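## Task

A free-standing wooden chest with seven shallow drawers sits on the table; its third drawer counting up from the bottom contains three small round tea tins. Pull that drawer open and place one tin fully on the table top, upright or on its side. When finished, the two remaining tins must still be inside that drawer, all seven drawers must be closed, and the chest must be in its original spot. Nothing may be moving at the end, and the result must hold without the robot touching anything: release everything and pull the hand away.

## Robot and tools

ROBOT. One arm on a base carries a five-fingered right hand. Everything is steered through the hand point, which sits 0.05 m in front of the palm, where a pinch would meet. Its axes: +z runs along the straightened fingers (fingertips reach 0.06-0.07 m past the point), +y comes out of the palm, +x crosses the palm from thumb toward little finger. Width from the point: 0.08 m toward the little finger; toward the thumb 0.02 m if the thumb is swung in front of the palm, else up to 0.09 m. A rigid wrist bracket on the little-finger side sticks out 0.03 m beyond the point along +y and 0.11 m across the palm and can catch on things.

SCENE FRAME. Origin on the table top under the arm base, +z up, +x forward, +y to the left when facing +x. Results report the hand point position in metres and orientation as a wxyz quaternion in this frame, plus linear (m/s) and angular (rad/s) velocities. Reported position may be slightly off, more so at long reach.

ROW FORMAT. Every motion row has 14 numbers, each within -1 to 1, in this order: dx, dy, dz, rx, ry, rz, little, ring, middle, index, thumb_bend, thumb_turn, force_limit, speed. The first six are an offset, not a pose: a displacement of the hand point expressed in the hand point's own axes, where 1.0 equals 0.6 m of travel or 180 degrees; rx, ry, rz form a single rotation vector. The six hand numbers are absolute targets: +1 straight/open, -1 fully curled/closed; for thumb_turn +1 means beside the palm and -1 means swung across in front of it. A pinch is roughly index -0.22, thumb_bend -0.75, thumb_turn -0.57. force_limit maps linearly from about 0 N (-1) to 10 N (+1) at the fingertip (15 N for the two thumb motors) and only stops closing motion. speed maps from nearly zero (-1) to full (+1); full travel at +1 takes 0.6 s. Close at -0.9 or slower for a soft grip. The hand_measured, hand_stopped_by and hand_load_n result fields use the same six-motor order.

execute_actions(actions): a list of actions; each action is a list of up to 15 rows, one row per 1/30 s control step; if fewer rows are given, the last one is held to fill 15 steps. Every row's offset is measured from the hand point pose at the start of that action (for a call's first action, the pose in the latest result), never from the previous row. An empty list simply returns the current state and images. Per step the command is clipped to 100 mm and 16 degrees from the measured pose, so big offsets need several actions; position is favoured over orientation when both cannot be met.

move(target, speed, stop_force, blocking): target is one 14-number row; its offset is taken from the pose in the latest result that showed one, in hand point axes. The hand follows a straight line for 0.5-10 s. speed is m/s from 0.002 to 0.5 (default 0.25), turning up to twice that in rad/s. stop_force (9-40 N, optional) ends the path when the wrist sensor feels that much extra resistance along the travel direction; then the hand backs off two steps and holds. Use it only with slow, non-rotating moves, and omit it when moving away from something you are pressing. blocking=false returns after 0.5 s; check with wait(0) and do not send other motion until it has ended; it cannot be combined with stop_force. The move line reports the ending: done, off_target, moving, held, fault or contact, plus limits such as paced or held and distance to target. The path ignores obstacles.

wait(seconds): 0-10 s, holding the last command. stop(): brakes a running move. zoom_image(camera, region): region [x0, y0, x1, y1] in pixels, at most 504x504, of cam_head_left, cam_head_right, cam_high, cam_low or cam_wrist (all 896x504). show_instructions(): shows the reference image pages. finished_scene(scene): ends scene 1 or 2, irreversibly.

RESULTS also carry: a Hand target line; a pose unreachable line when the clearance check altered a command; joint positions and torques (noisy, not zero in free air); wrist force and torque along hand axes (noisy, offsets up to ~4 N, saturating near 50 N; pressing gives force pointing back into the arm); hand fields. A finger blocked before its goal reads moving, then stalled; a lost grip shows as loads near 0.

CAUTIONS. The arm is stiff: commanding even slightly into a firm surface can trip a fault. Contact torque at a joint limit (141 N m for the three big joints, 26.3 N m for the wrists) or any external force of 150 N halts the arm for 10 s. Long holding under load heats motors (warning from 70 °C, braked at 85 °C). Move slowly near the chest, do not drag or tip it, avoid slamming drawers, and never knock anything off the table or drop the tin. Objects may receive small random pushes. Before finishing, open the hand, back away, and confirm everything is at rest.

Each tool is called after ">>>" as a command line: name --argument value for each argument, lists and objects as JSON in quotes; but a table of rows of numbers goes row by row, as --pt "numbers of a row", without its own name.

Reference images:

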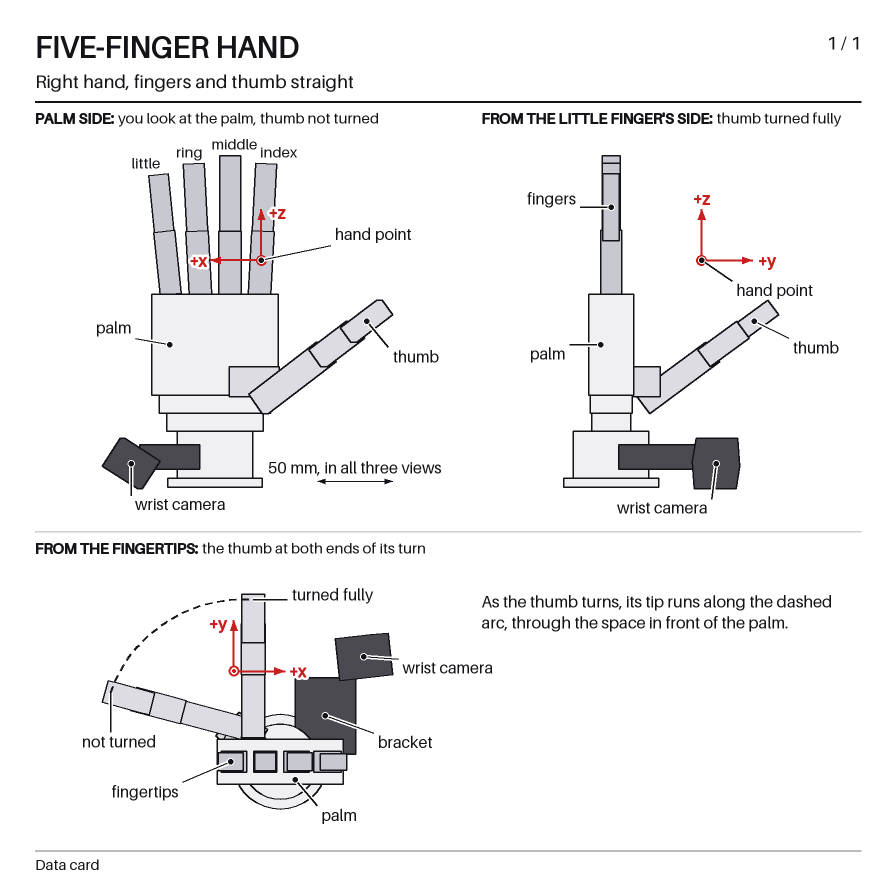

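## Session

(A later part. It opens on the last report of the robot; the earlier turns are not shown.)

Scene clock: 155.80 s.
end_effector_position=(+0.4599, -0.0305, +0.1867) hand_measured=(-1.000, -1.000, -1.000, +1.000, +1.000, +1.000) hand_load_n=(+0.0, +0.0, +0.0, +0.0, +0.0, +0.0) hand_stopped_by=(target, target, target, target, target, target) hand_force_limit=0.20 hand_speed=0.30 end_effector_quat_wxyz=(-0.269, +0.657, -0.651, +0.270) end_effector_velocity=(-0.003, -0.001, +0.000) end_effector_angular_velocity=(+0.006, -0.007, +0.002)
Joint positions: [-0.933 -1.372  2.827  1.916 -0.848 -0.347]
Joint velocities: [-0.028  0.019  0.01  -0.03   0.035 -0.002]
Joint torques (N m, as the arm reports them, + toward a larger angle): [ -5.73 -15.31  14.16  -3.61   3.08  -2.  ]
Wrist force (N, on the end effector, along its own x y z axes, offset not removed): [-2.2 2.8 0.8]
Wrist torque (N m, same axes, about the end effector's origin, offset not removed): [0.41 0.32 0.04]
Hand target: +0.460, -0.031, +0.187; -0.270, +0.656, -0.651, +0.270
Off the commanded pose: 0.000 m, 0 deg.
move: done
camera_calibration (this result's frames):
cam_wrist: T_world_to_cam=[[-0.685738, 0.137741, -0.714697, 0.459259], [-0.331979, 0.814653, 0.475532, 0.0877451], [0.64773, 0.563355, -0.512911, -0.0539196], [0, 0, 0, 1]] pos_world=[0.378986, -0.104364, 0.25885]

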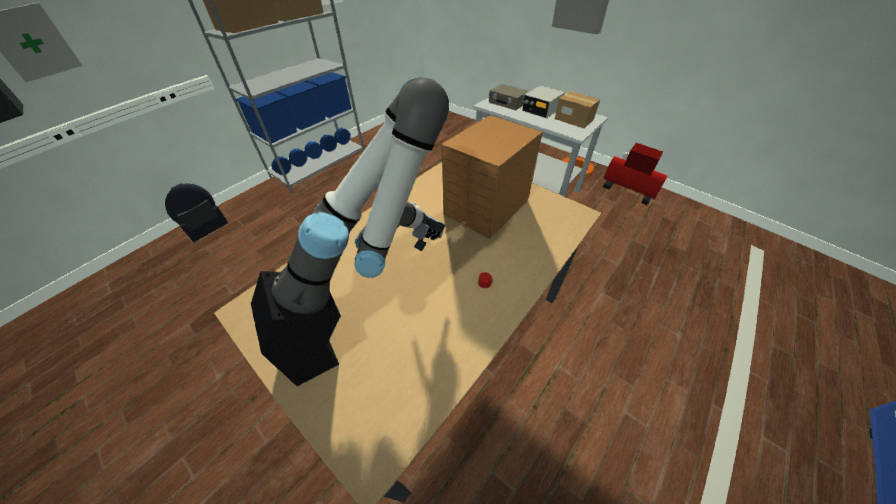

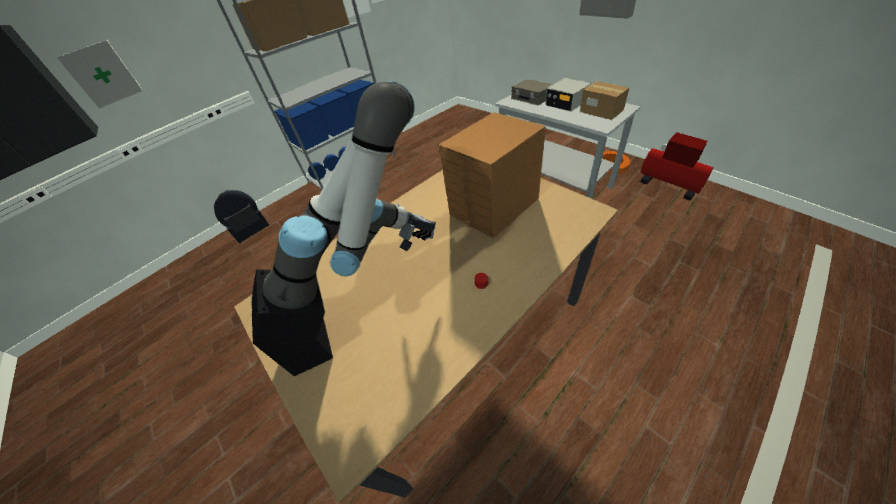

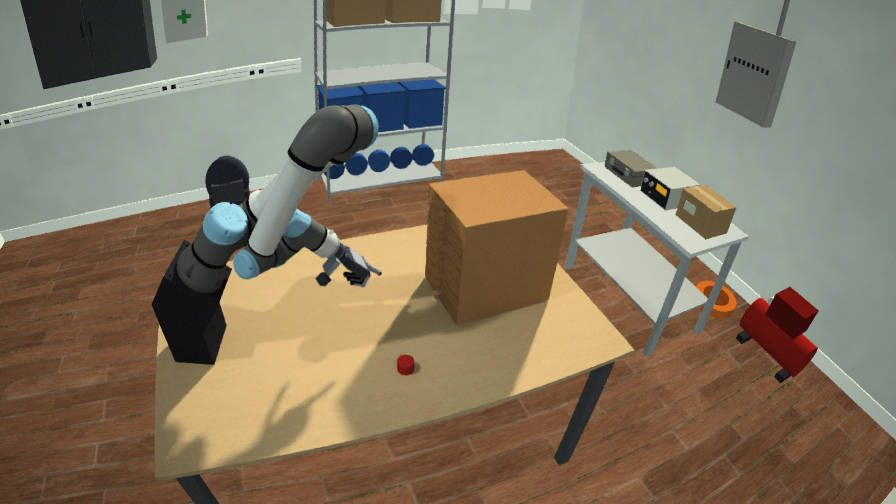

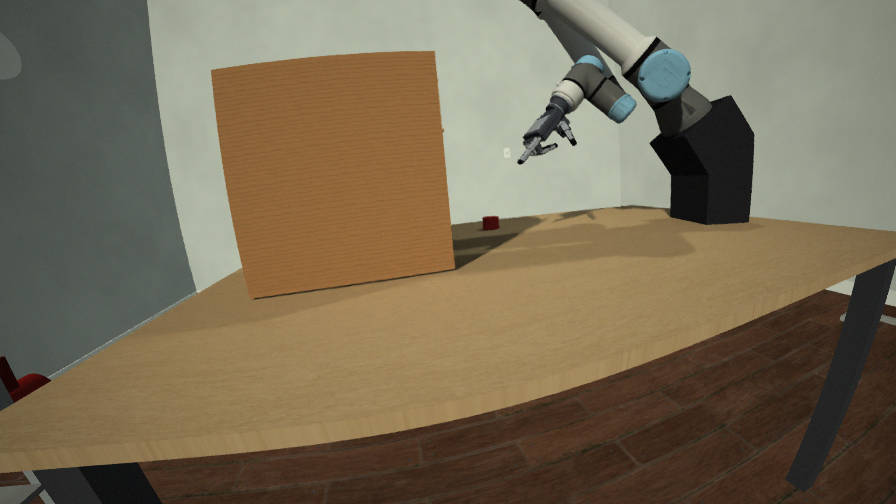

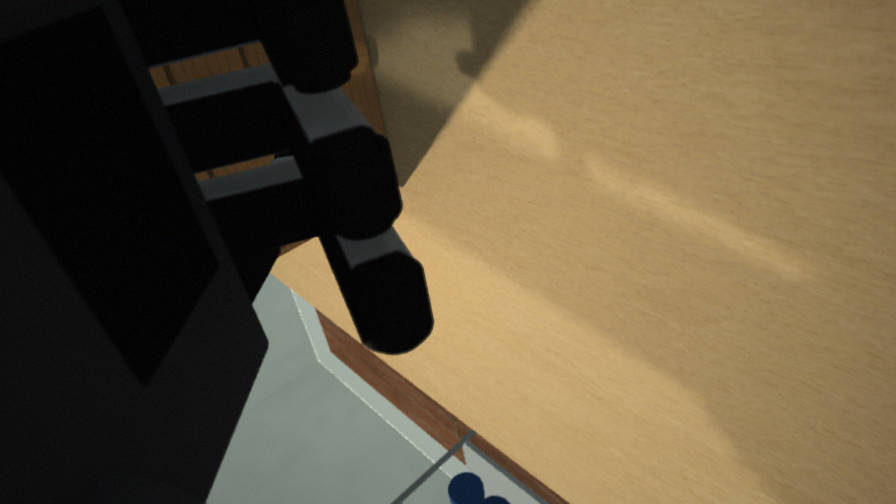

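>>> move --target '[0,-0.31,0.02,0,0,0,-1,-1,-1,1,1,1,0.2,0.3]' --speed 0.2

>>> zoom_image --camera "cam_low" --region '[400,60,560,200]'

Scene clock: 162.60 s.
end_effector_position=(+0.6003, -0.0293, +0.3096) hand_measured=(-1.000, -1.000, -1.000, +1.000, +1.000, +1.000) hand_load_n=(+0.0, +0.0, +0.0, +0.0, +0.0, +0.0) hand_stopped_by=(target, target, target, target, target, target) hand_force_limit=0.20 hand_speed=0.30 end_effector_quat_wxyz=(-0.270, +0.656, -0.651, +0.270) end_effector_velocity=(+0.003, +0.000, +0.001) end_effector_angular_velocity=(-0.000, +0.010, +0.000)
Joint positions: [-0.636 -1.938  2.452  2.816 -1.138 -0.273]
Joint velocities: [ 0.011  0.    -0.013  0.022 -0.013 -0.002]
Joint torques (N m, as the arm reports them, + toward a larger angle): [ 19.08 -26.55 -16.36  -1.17  -2.77  -1.74]
Wrist force (N, on the end effector, along its own x y z axes, offset not removed): [-2.6 0.6 0.5]
Wrist torque (N m, same axes, about the end effector's origin, offset not removed): [0.13 0.40 -0.06]
Hand target: +0.601, -0.029, +0.310; -0.269, +0.657, -0.651, +0.270
Off the commanded pose: 0.000 m, 0 deg.
move: done
camera_calibration (this result's frames):
cam_wrist: T_world_to_cam=[[-0.68489, 0.137712, -0.715514, 0.642849], [-0.332685, 0.814548, 0.475218, 0.0754156], [0.648264, 0.563513, -0.512062, -0.0831204], [0, 0, 0, 1]] pos_world=[0.519255, -0.103118, 0.381566]

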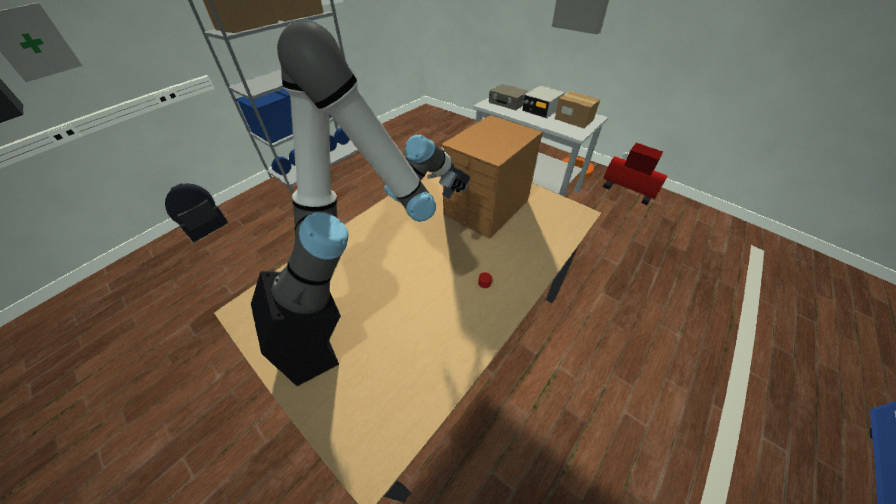

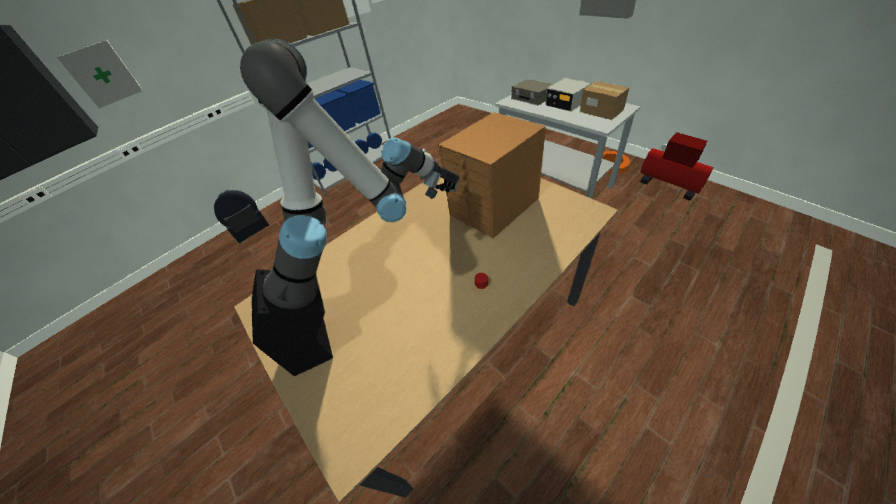

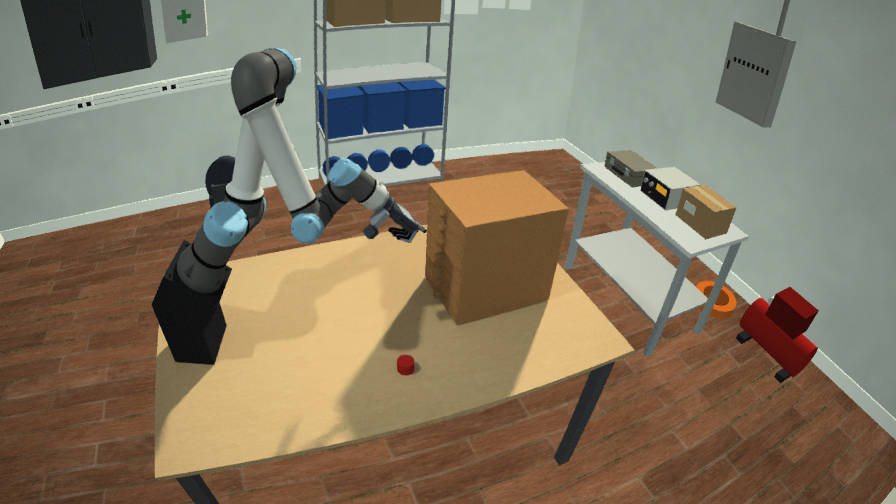

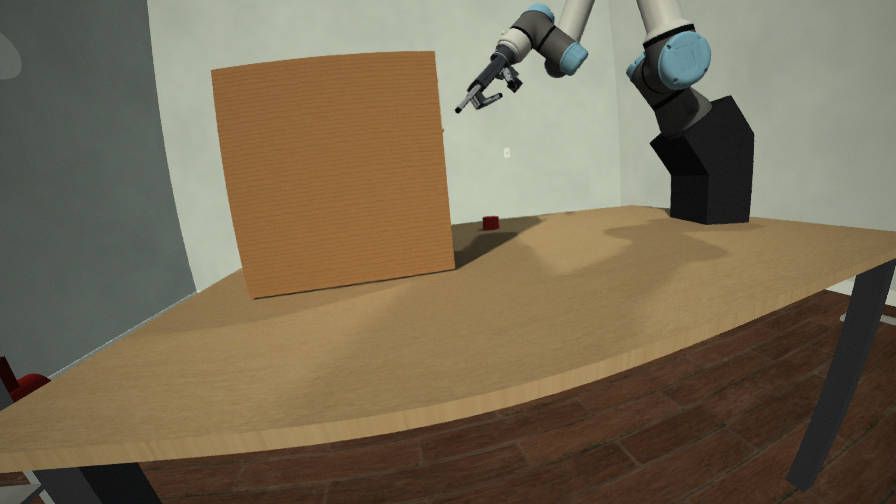

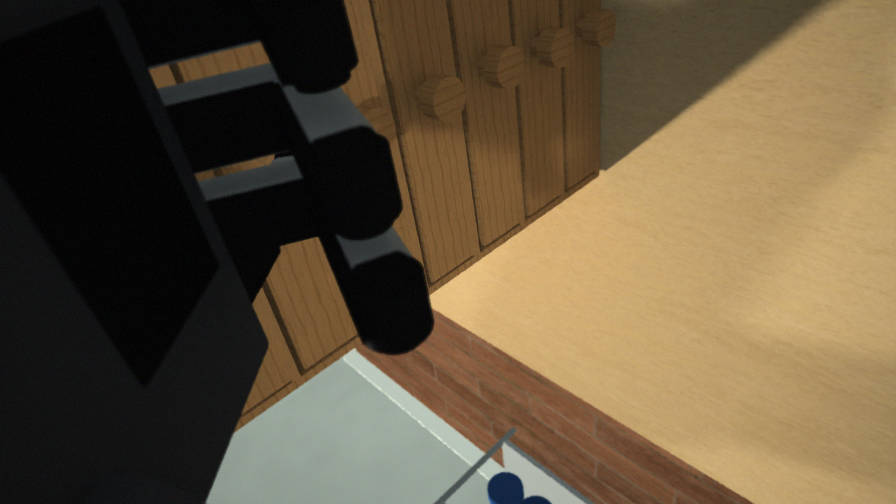

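Region (400, 60, 560, 200) of cam_low's 896x504 image, scaled by 3.150, with more detail than that image has; it fills the top 441 rows of this view, and the rest is white.

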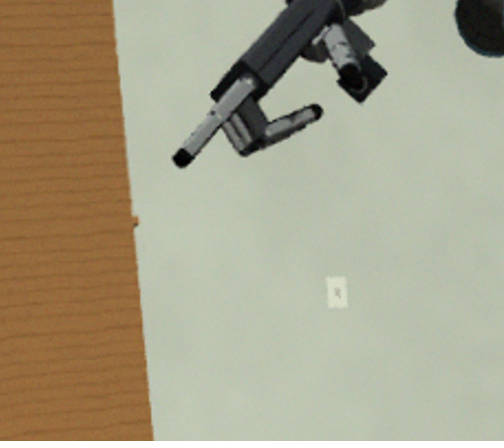

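>>> move --target '[0,0,0.118,0,0,0,-1,-1,-1,1,1,1,0.2,0.3]' --speed 0.08

>>> zoom_image --camera "cam_low" --region '[410,80,510,180]'

Scene clock: 165.70 s.
end_effector_position=(+0.6499, -0.0289, +0.2595) hand_measured=(-1.000, -1.000, -1.000, +1.000, +1.000, +1.000) hand_load_n=(+0.0, +0.0, +0.0, +0.0, +0.0, +0.0) hand_stopped_by=(target, target, target, target, target, target) hand_force_limit=0.20 hand_speed=0.30 end_effector_quat_wxyz=(-0.270, +0.656, -0.651, +0.270) end_effector_velocity=(+0.002, -0.000, -0.002) end_effector_angular_velocity=(+0.000, +0.000, +0.001)
Joint positions: [-0.529 -1.686  2.314  2.693 -1.243 -0.252]
Joint velocities: [ 0.003  0.008 -0.007 -0.002 -0.002  0.   ]
Joint torques (N m, as the arm reports them, + toward a larger angle): [ 19.88 -22.93 -16.21  -4.12  -2.86   1.17]
Wrist force (N, on the end effector, along its own x y z axes, offset not removed): [-3.1 1.7 1.0]
Wrist torque (N m, same axes, about the end effector's origin, offset not removed): [0.34 0.38 -0.09]
Hand target: +0.650, -0.029, +0.259; -0.270, +0.656, -0.651, +0.270
Off the commanded pose: 0.000 m, 0 deg.
move: done
camera_calibration (this result's frames):
cam_wrist: T_world_to_cam=[[-0.684898, 0.137682, -0.715512, 0.640995], [-0.332734, 0.814521, 0.475231, 0.115514], [0.64823, 0.56356, -0.512053, -0.141157], [0, 0, 0, 1]] pos_world=[0.568954, -0.102792, 0.331464]

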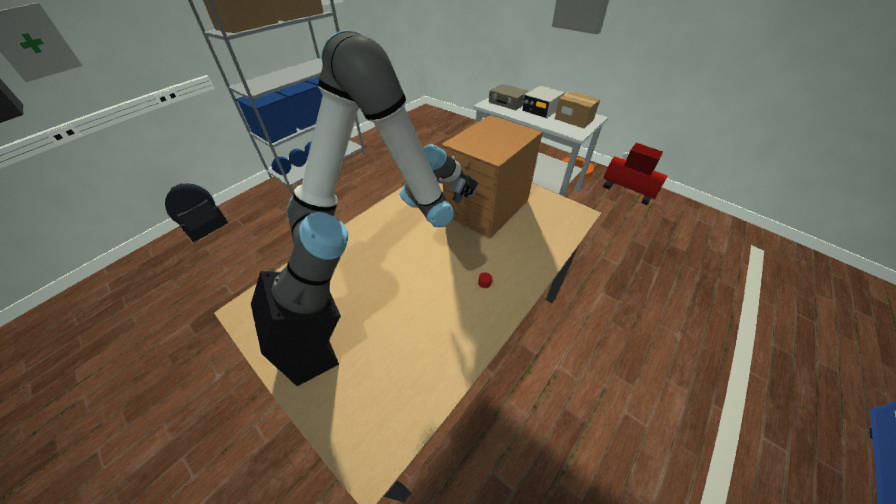

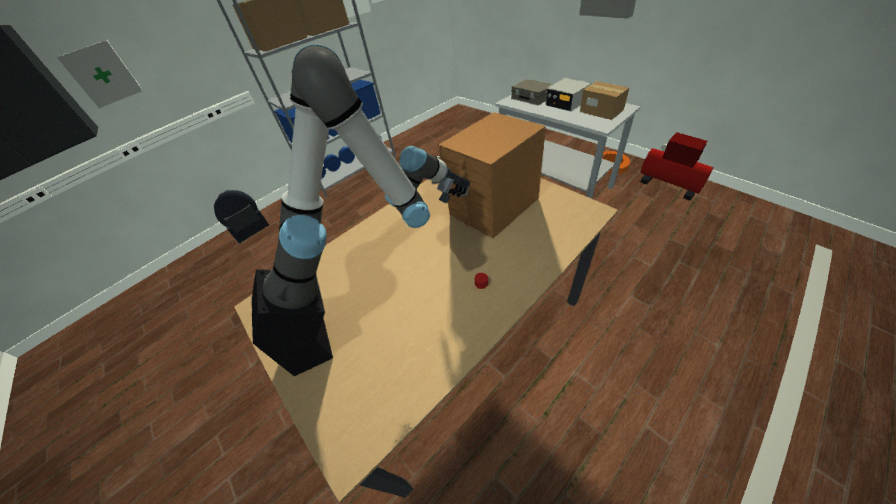

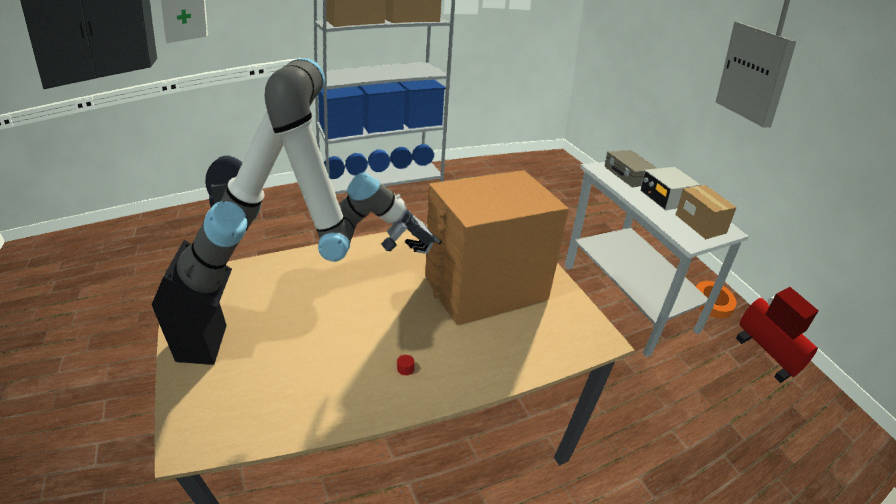

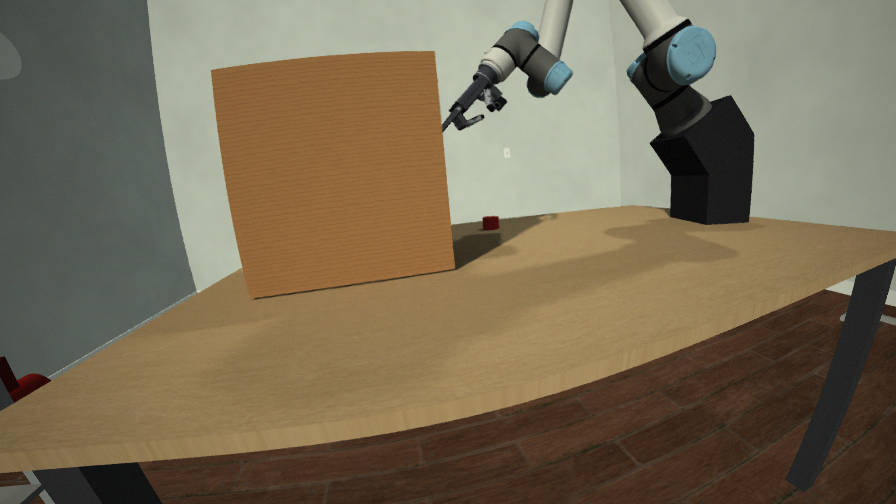

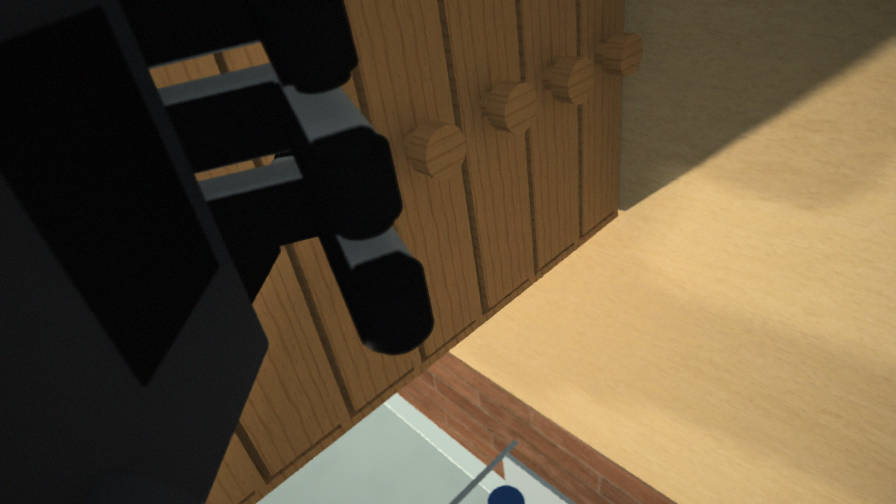

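Region (410, 80, 510, 180) of cam_low's 896x504 image, scaled by 5.040, with more detail than that image has.

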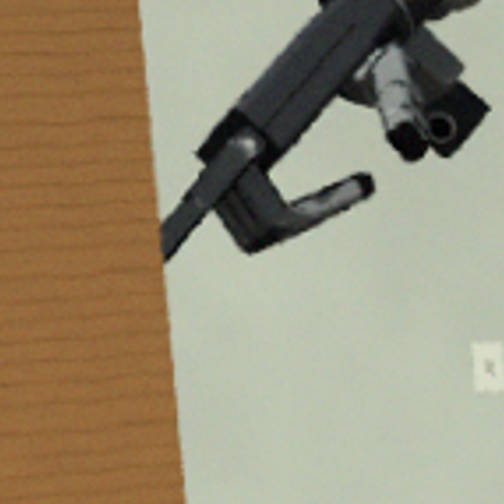

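Roughly the right height. Press.

>>> move --target '[0,-0.04,0.04,0,0,0,-1,-1,-1,1,1,1,0.2,0.3]' --speed 0.015 --stop_force 9

>>> move --target '[0,0.1,-0.1,0,0,0,-1,-1,-1,1,1,1,0.2,0.3]' --speed 0.15

>>> zoom_image --camera "cam_low" --region '[410,60,510,200]'

Scene clock: 169.63 s.
end_effector_position=(+0.6737, -0.0286, +0.2593) hand_measured=(-1.000, -1.000, -1.000, +0.998, +1.000, +1.000) hand_load_n=(+0.0, +0.0, +0.0, -9.0, +0.0, +0.0) hand_stopped_by=(target, target, target, target, target, target) hand_force_limit=0.20 hand_speed=0.30 end_effector_quat_wxyz=(-0.270, +0.656, -0.651, +0.270) end_effector_velocity=(-0.005, -0.000, -0.000) end_effector_angular_velocity=(+0.002, -0.001, -0.001)
Joint positions: [-0.498 -1.655  2.246  2.729 -1.273 -0.246]
Joint velocities: [-0.008 -0.006  0.016 -0.01   0.009  0.001]
Joint torques (N m, as the arm reports them, + toward a larger angle): [ -0.06 -35.5   -7.41  -4.34   3.71  -1.38]
Wrist force (N, on the end effector, along its own x y z axes, offset not removed): [-0.4 9.3 -21.0]
Wrist torque (N m, same axes, about the end effector's origin, offset not removed): [1.03 0.18 0.01]
Hand target: +0.673, -0.029, +0.259; -0.270, +0.656, -0.651, +0.270
Off the commanded pose: 0.010 m, 0 deg.
move: contact
camera_calibration (this result's frames):
cam_wrist: T_world_to_cam=[[-0.684961, 0.137874, -0.715415, 0.657088], [-0.332651, 0.814428, 0.475446, 0.123119], [0.648206, 0.563646, -0.511988, -0.15678], [0, 0, 0, 1]] pos_world=[0.592661, -0.102499, 0.331284]

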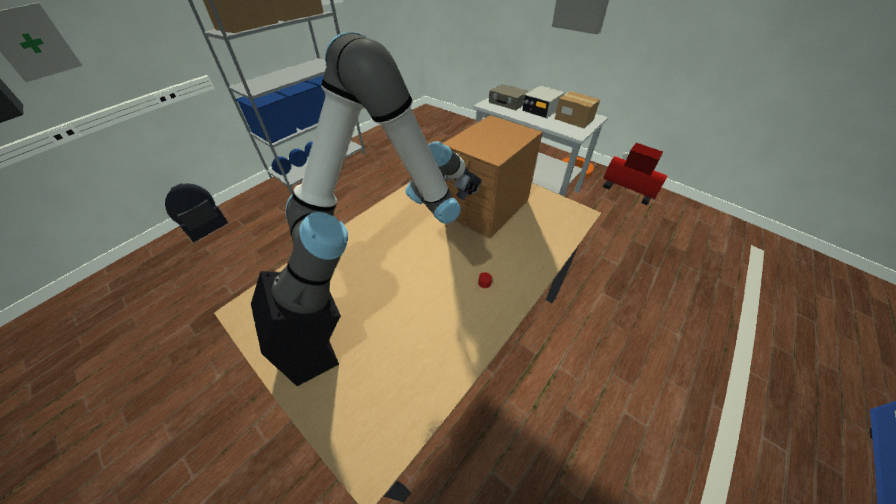

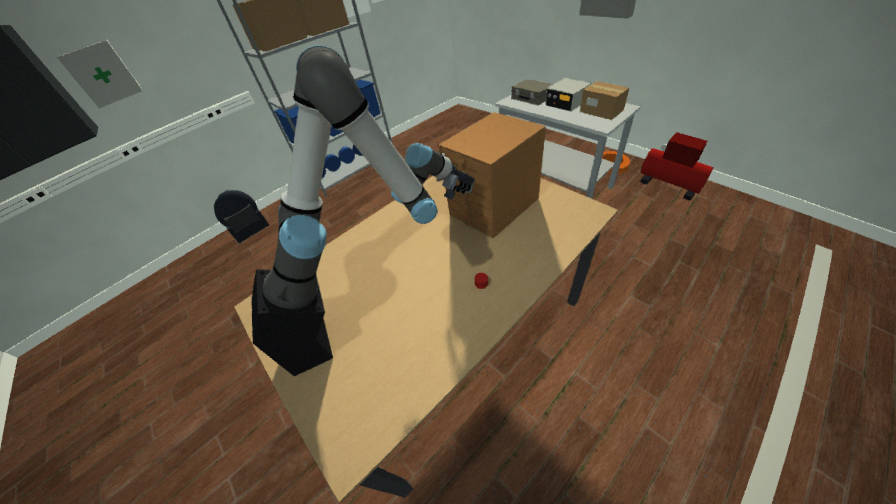

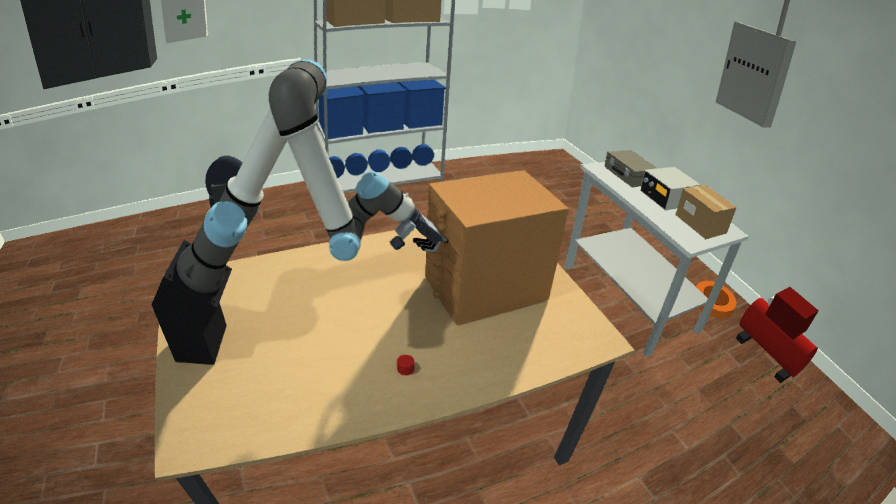

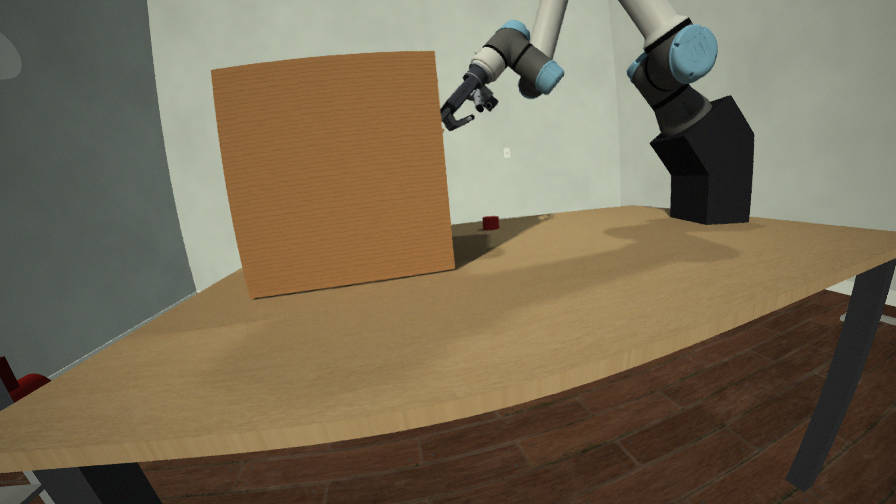

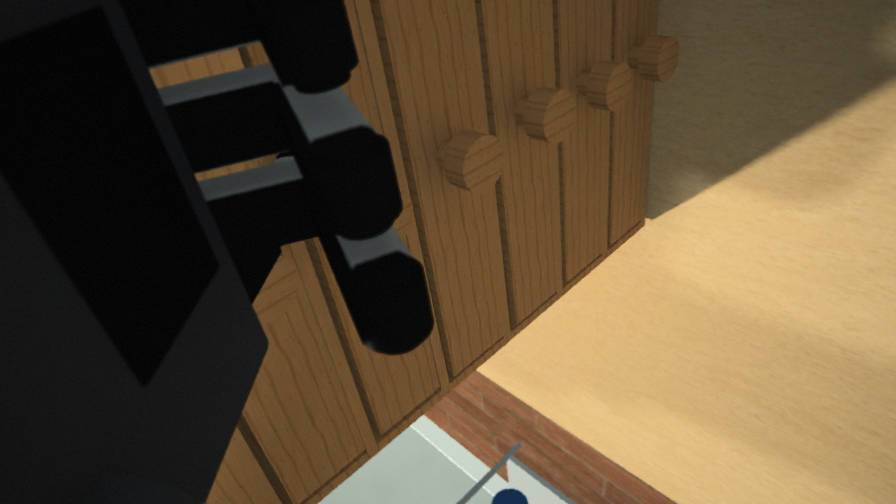

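Scene clock: 170.83 s.
end_effector_position=(+0.5891, -0.0292, +0.2595) hand_measured=(-1.000, -1.000, -1.000, +1.000, +1.000, +1.000) hand_load_n=(+0.0, +0.0, +0.0, +0.0, +0.0, +0.0) hand_stopped_by=(target, target, target, target, target, target) hand_force_limit=0.20 hand_speed=0.30 end_effector_quat_wxyz=(-0.270, +0.656, -0.651, +0.270) end_effector_velocity=(-0.002, +0.000, +0.001) end_effector_angular_velocity=(+0.002, -0.003, +0.002)
Joint positions: [-0.63  -1.767  2.49   2.606 -1.143 -0.272]
Joint velocities: [-0.007 -0.005  0.006 -0.003  0.01  -0.001]
Joint torques (N m, as the arm reports them, + toward a larger angle): [ -3.08 -30.32   1.46  -3.99   3.11  -1.9 ]
Wrist force (N, on the end effector, along its own x y z axes, offset not removed): [-1.6 1.4 1.0]
Wrist torque (N m, same axes, about the end effector's origin, offset not removed): [0.26 0.21 0.01]
Hand target: +0.589, -0.029, +0.260; -0.270, +0.656, -0.651, +0.270
Off the commanded pose: 0.000 m, 0 deg.
move: done
camera_calibration (this result's frames):
cam_wrist: T_world_to_cam=[[-0.685021, 0.137884, -0.715356, 0.599389], [-0.332529, 0.814494, 0.47542, 0.0953189], [0.648206, 0.563549, -0.512095, -0.101493], [0, 0, 0, 1]] pos_world=[0.508078, -0.103086, 0.331486]

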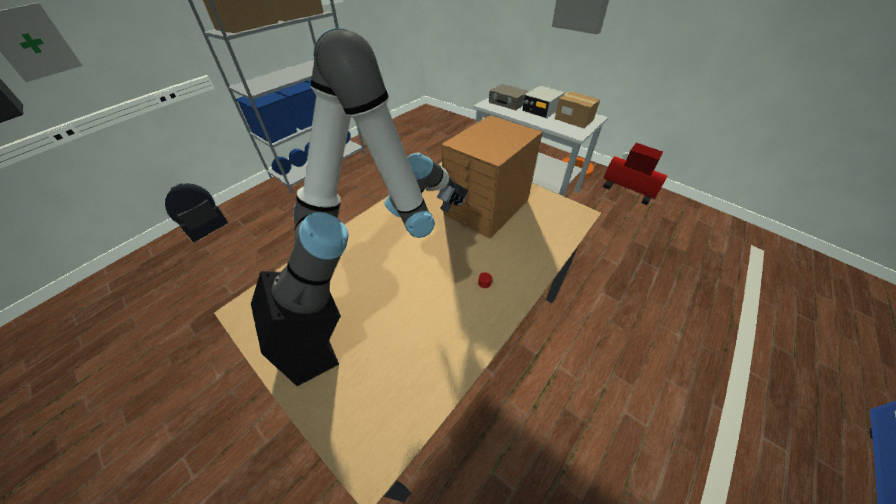

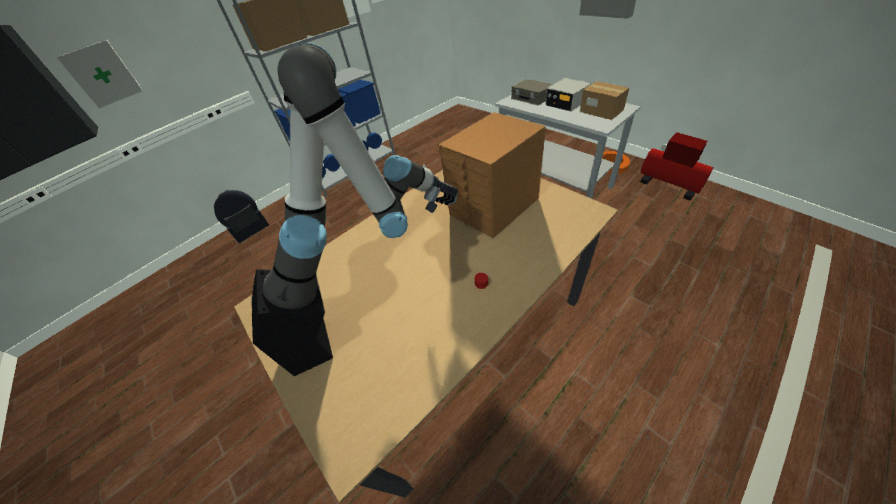

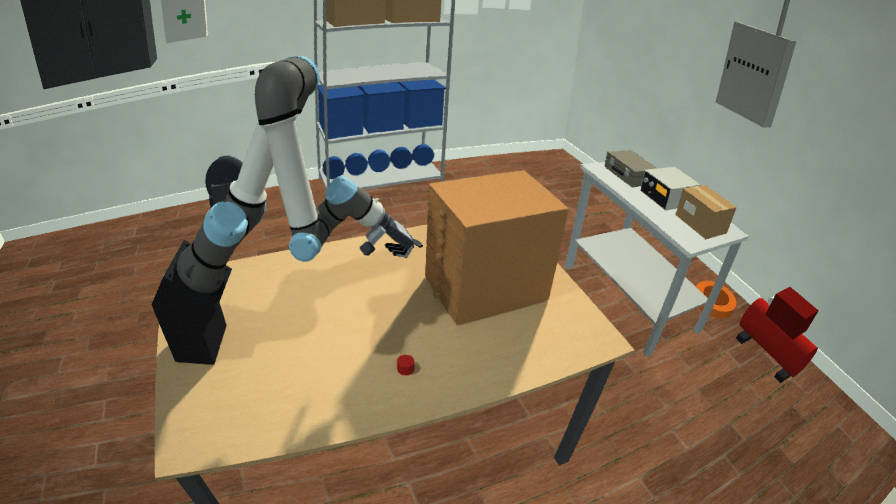

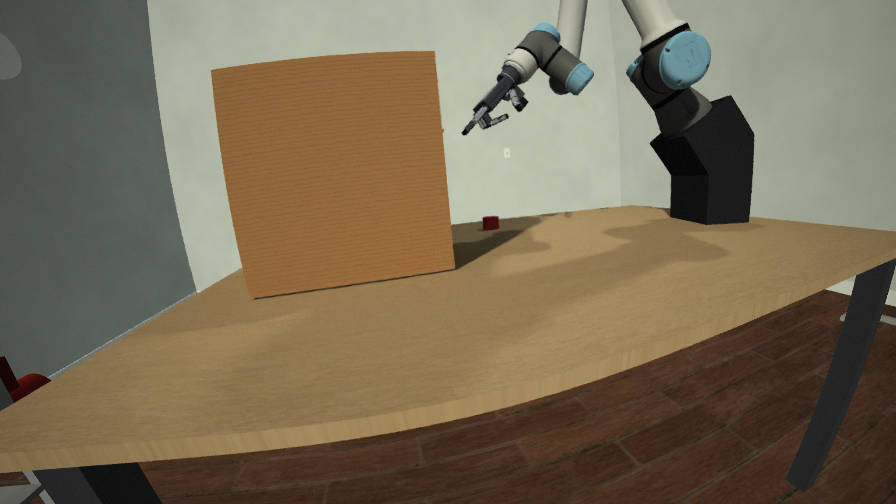

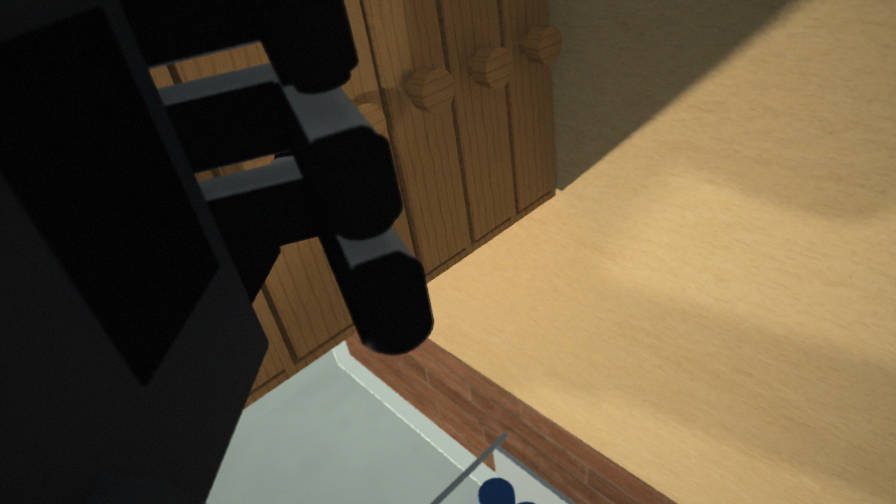

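Region (410, 60, 510, 200) of cam_low's 896x504 image, scaled by 3.600, with more detail than that image has; it fills the left 360 columns of this view, and the rest is white.

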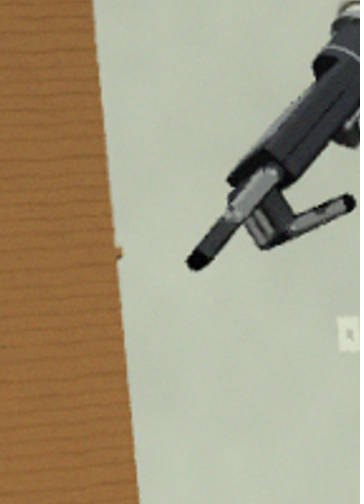

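>>> finished_scene --scene 1

The scene is finished: the task was done.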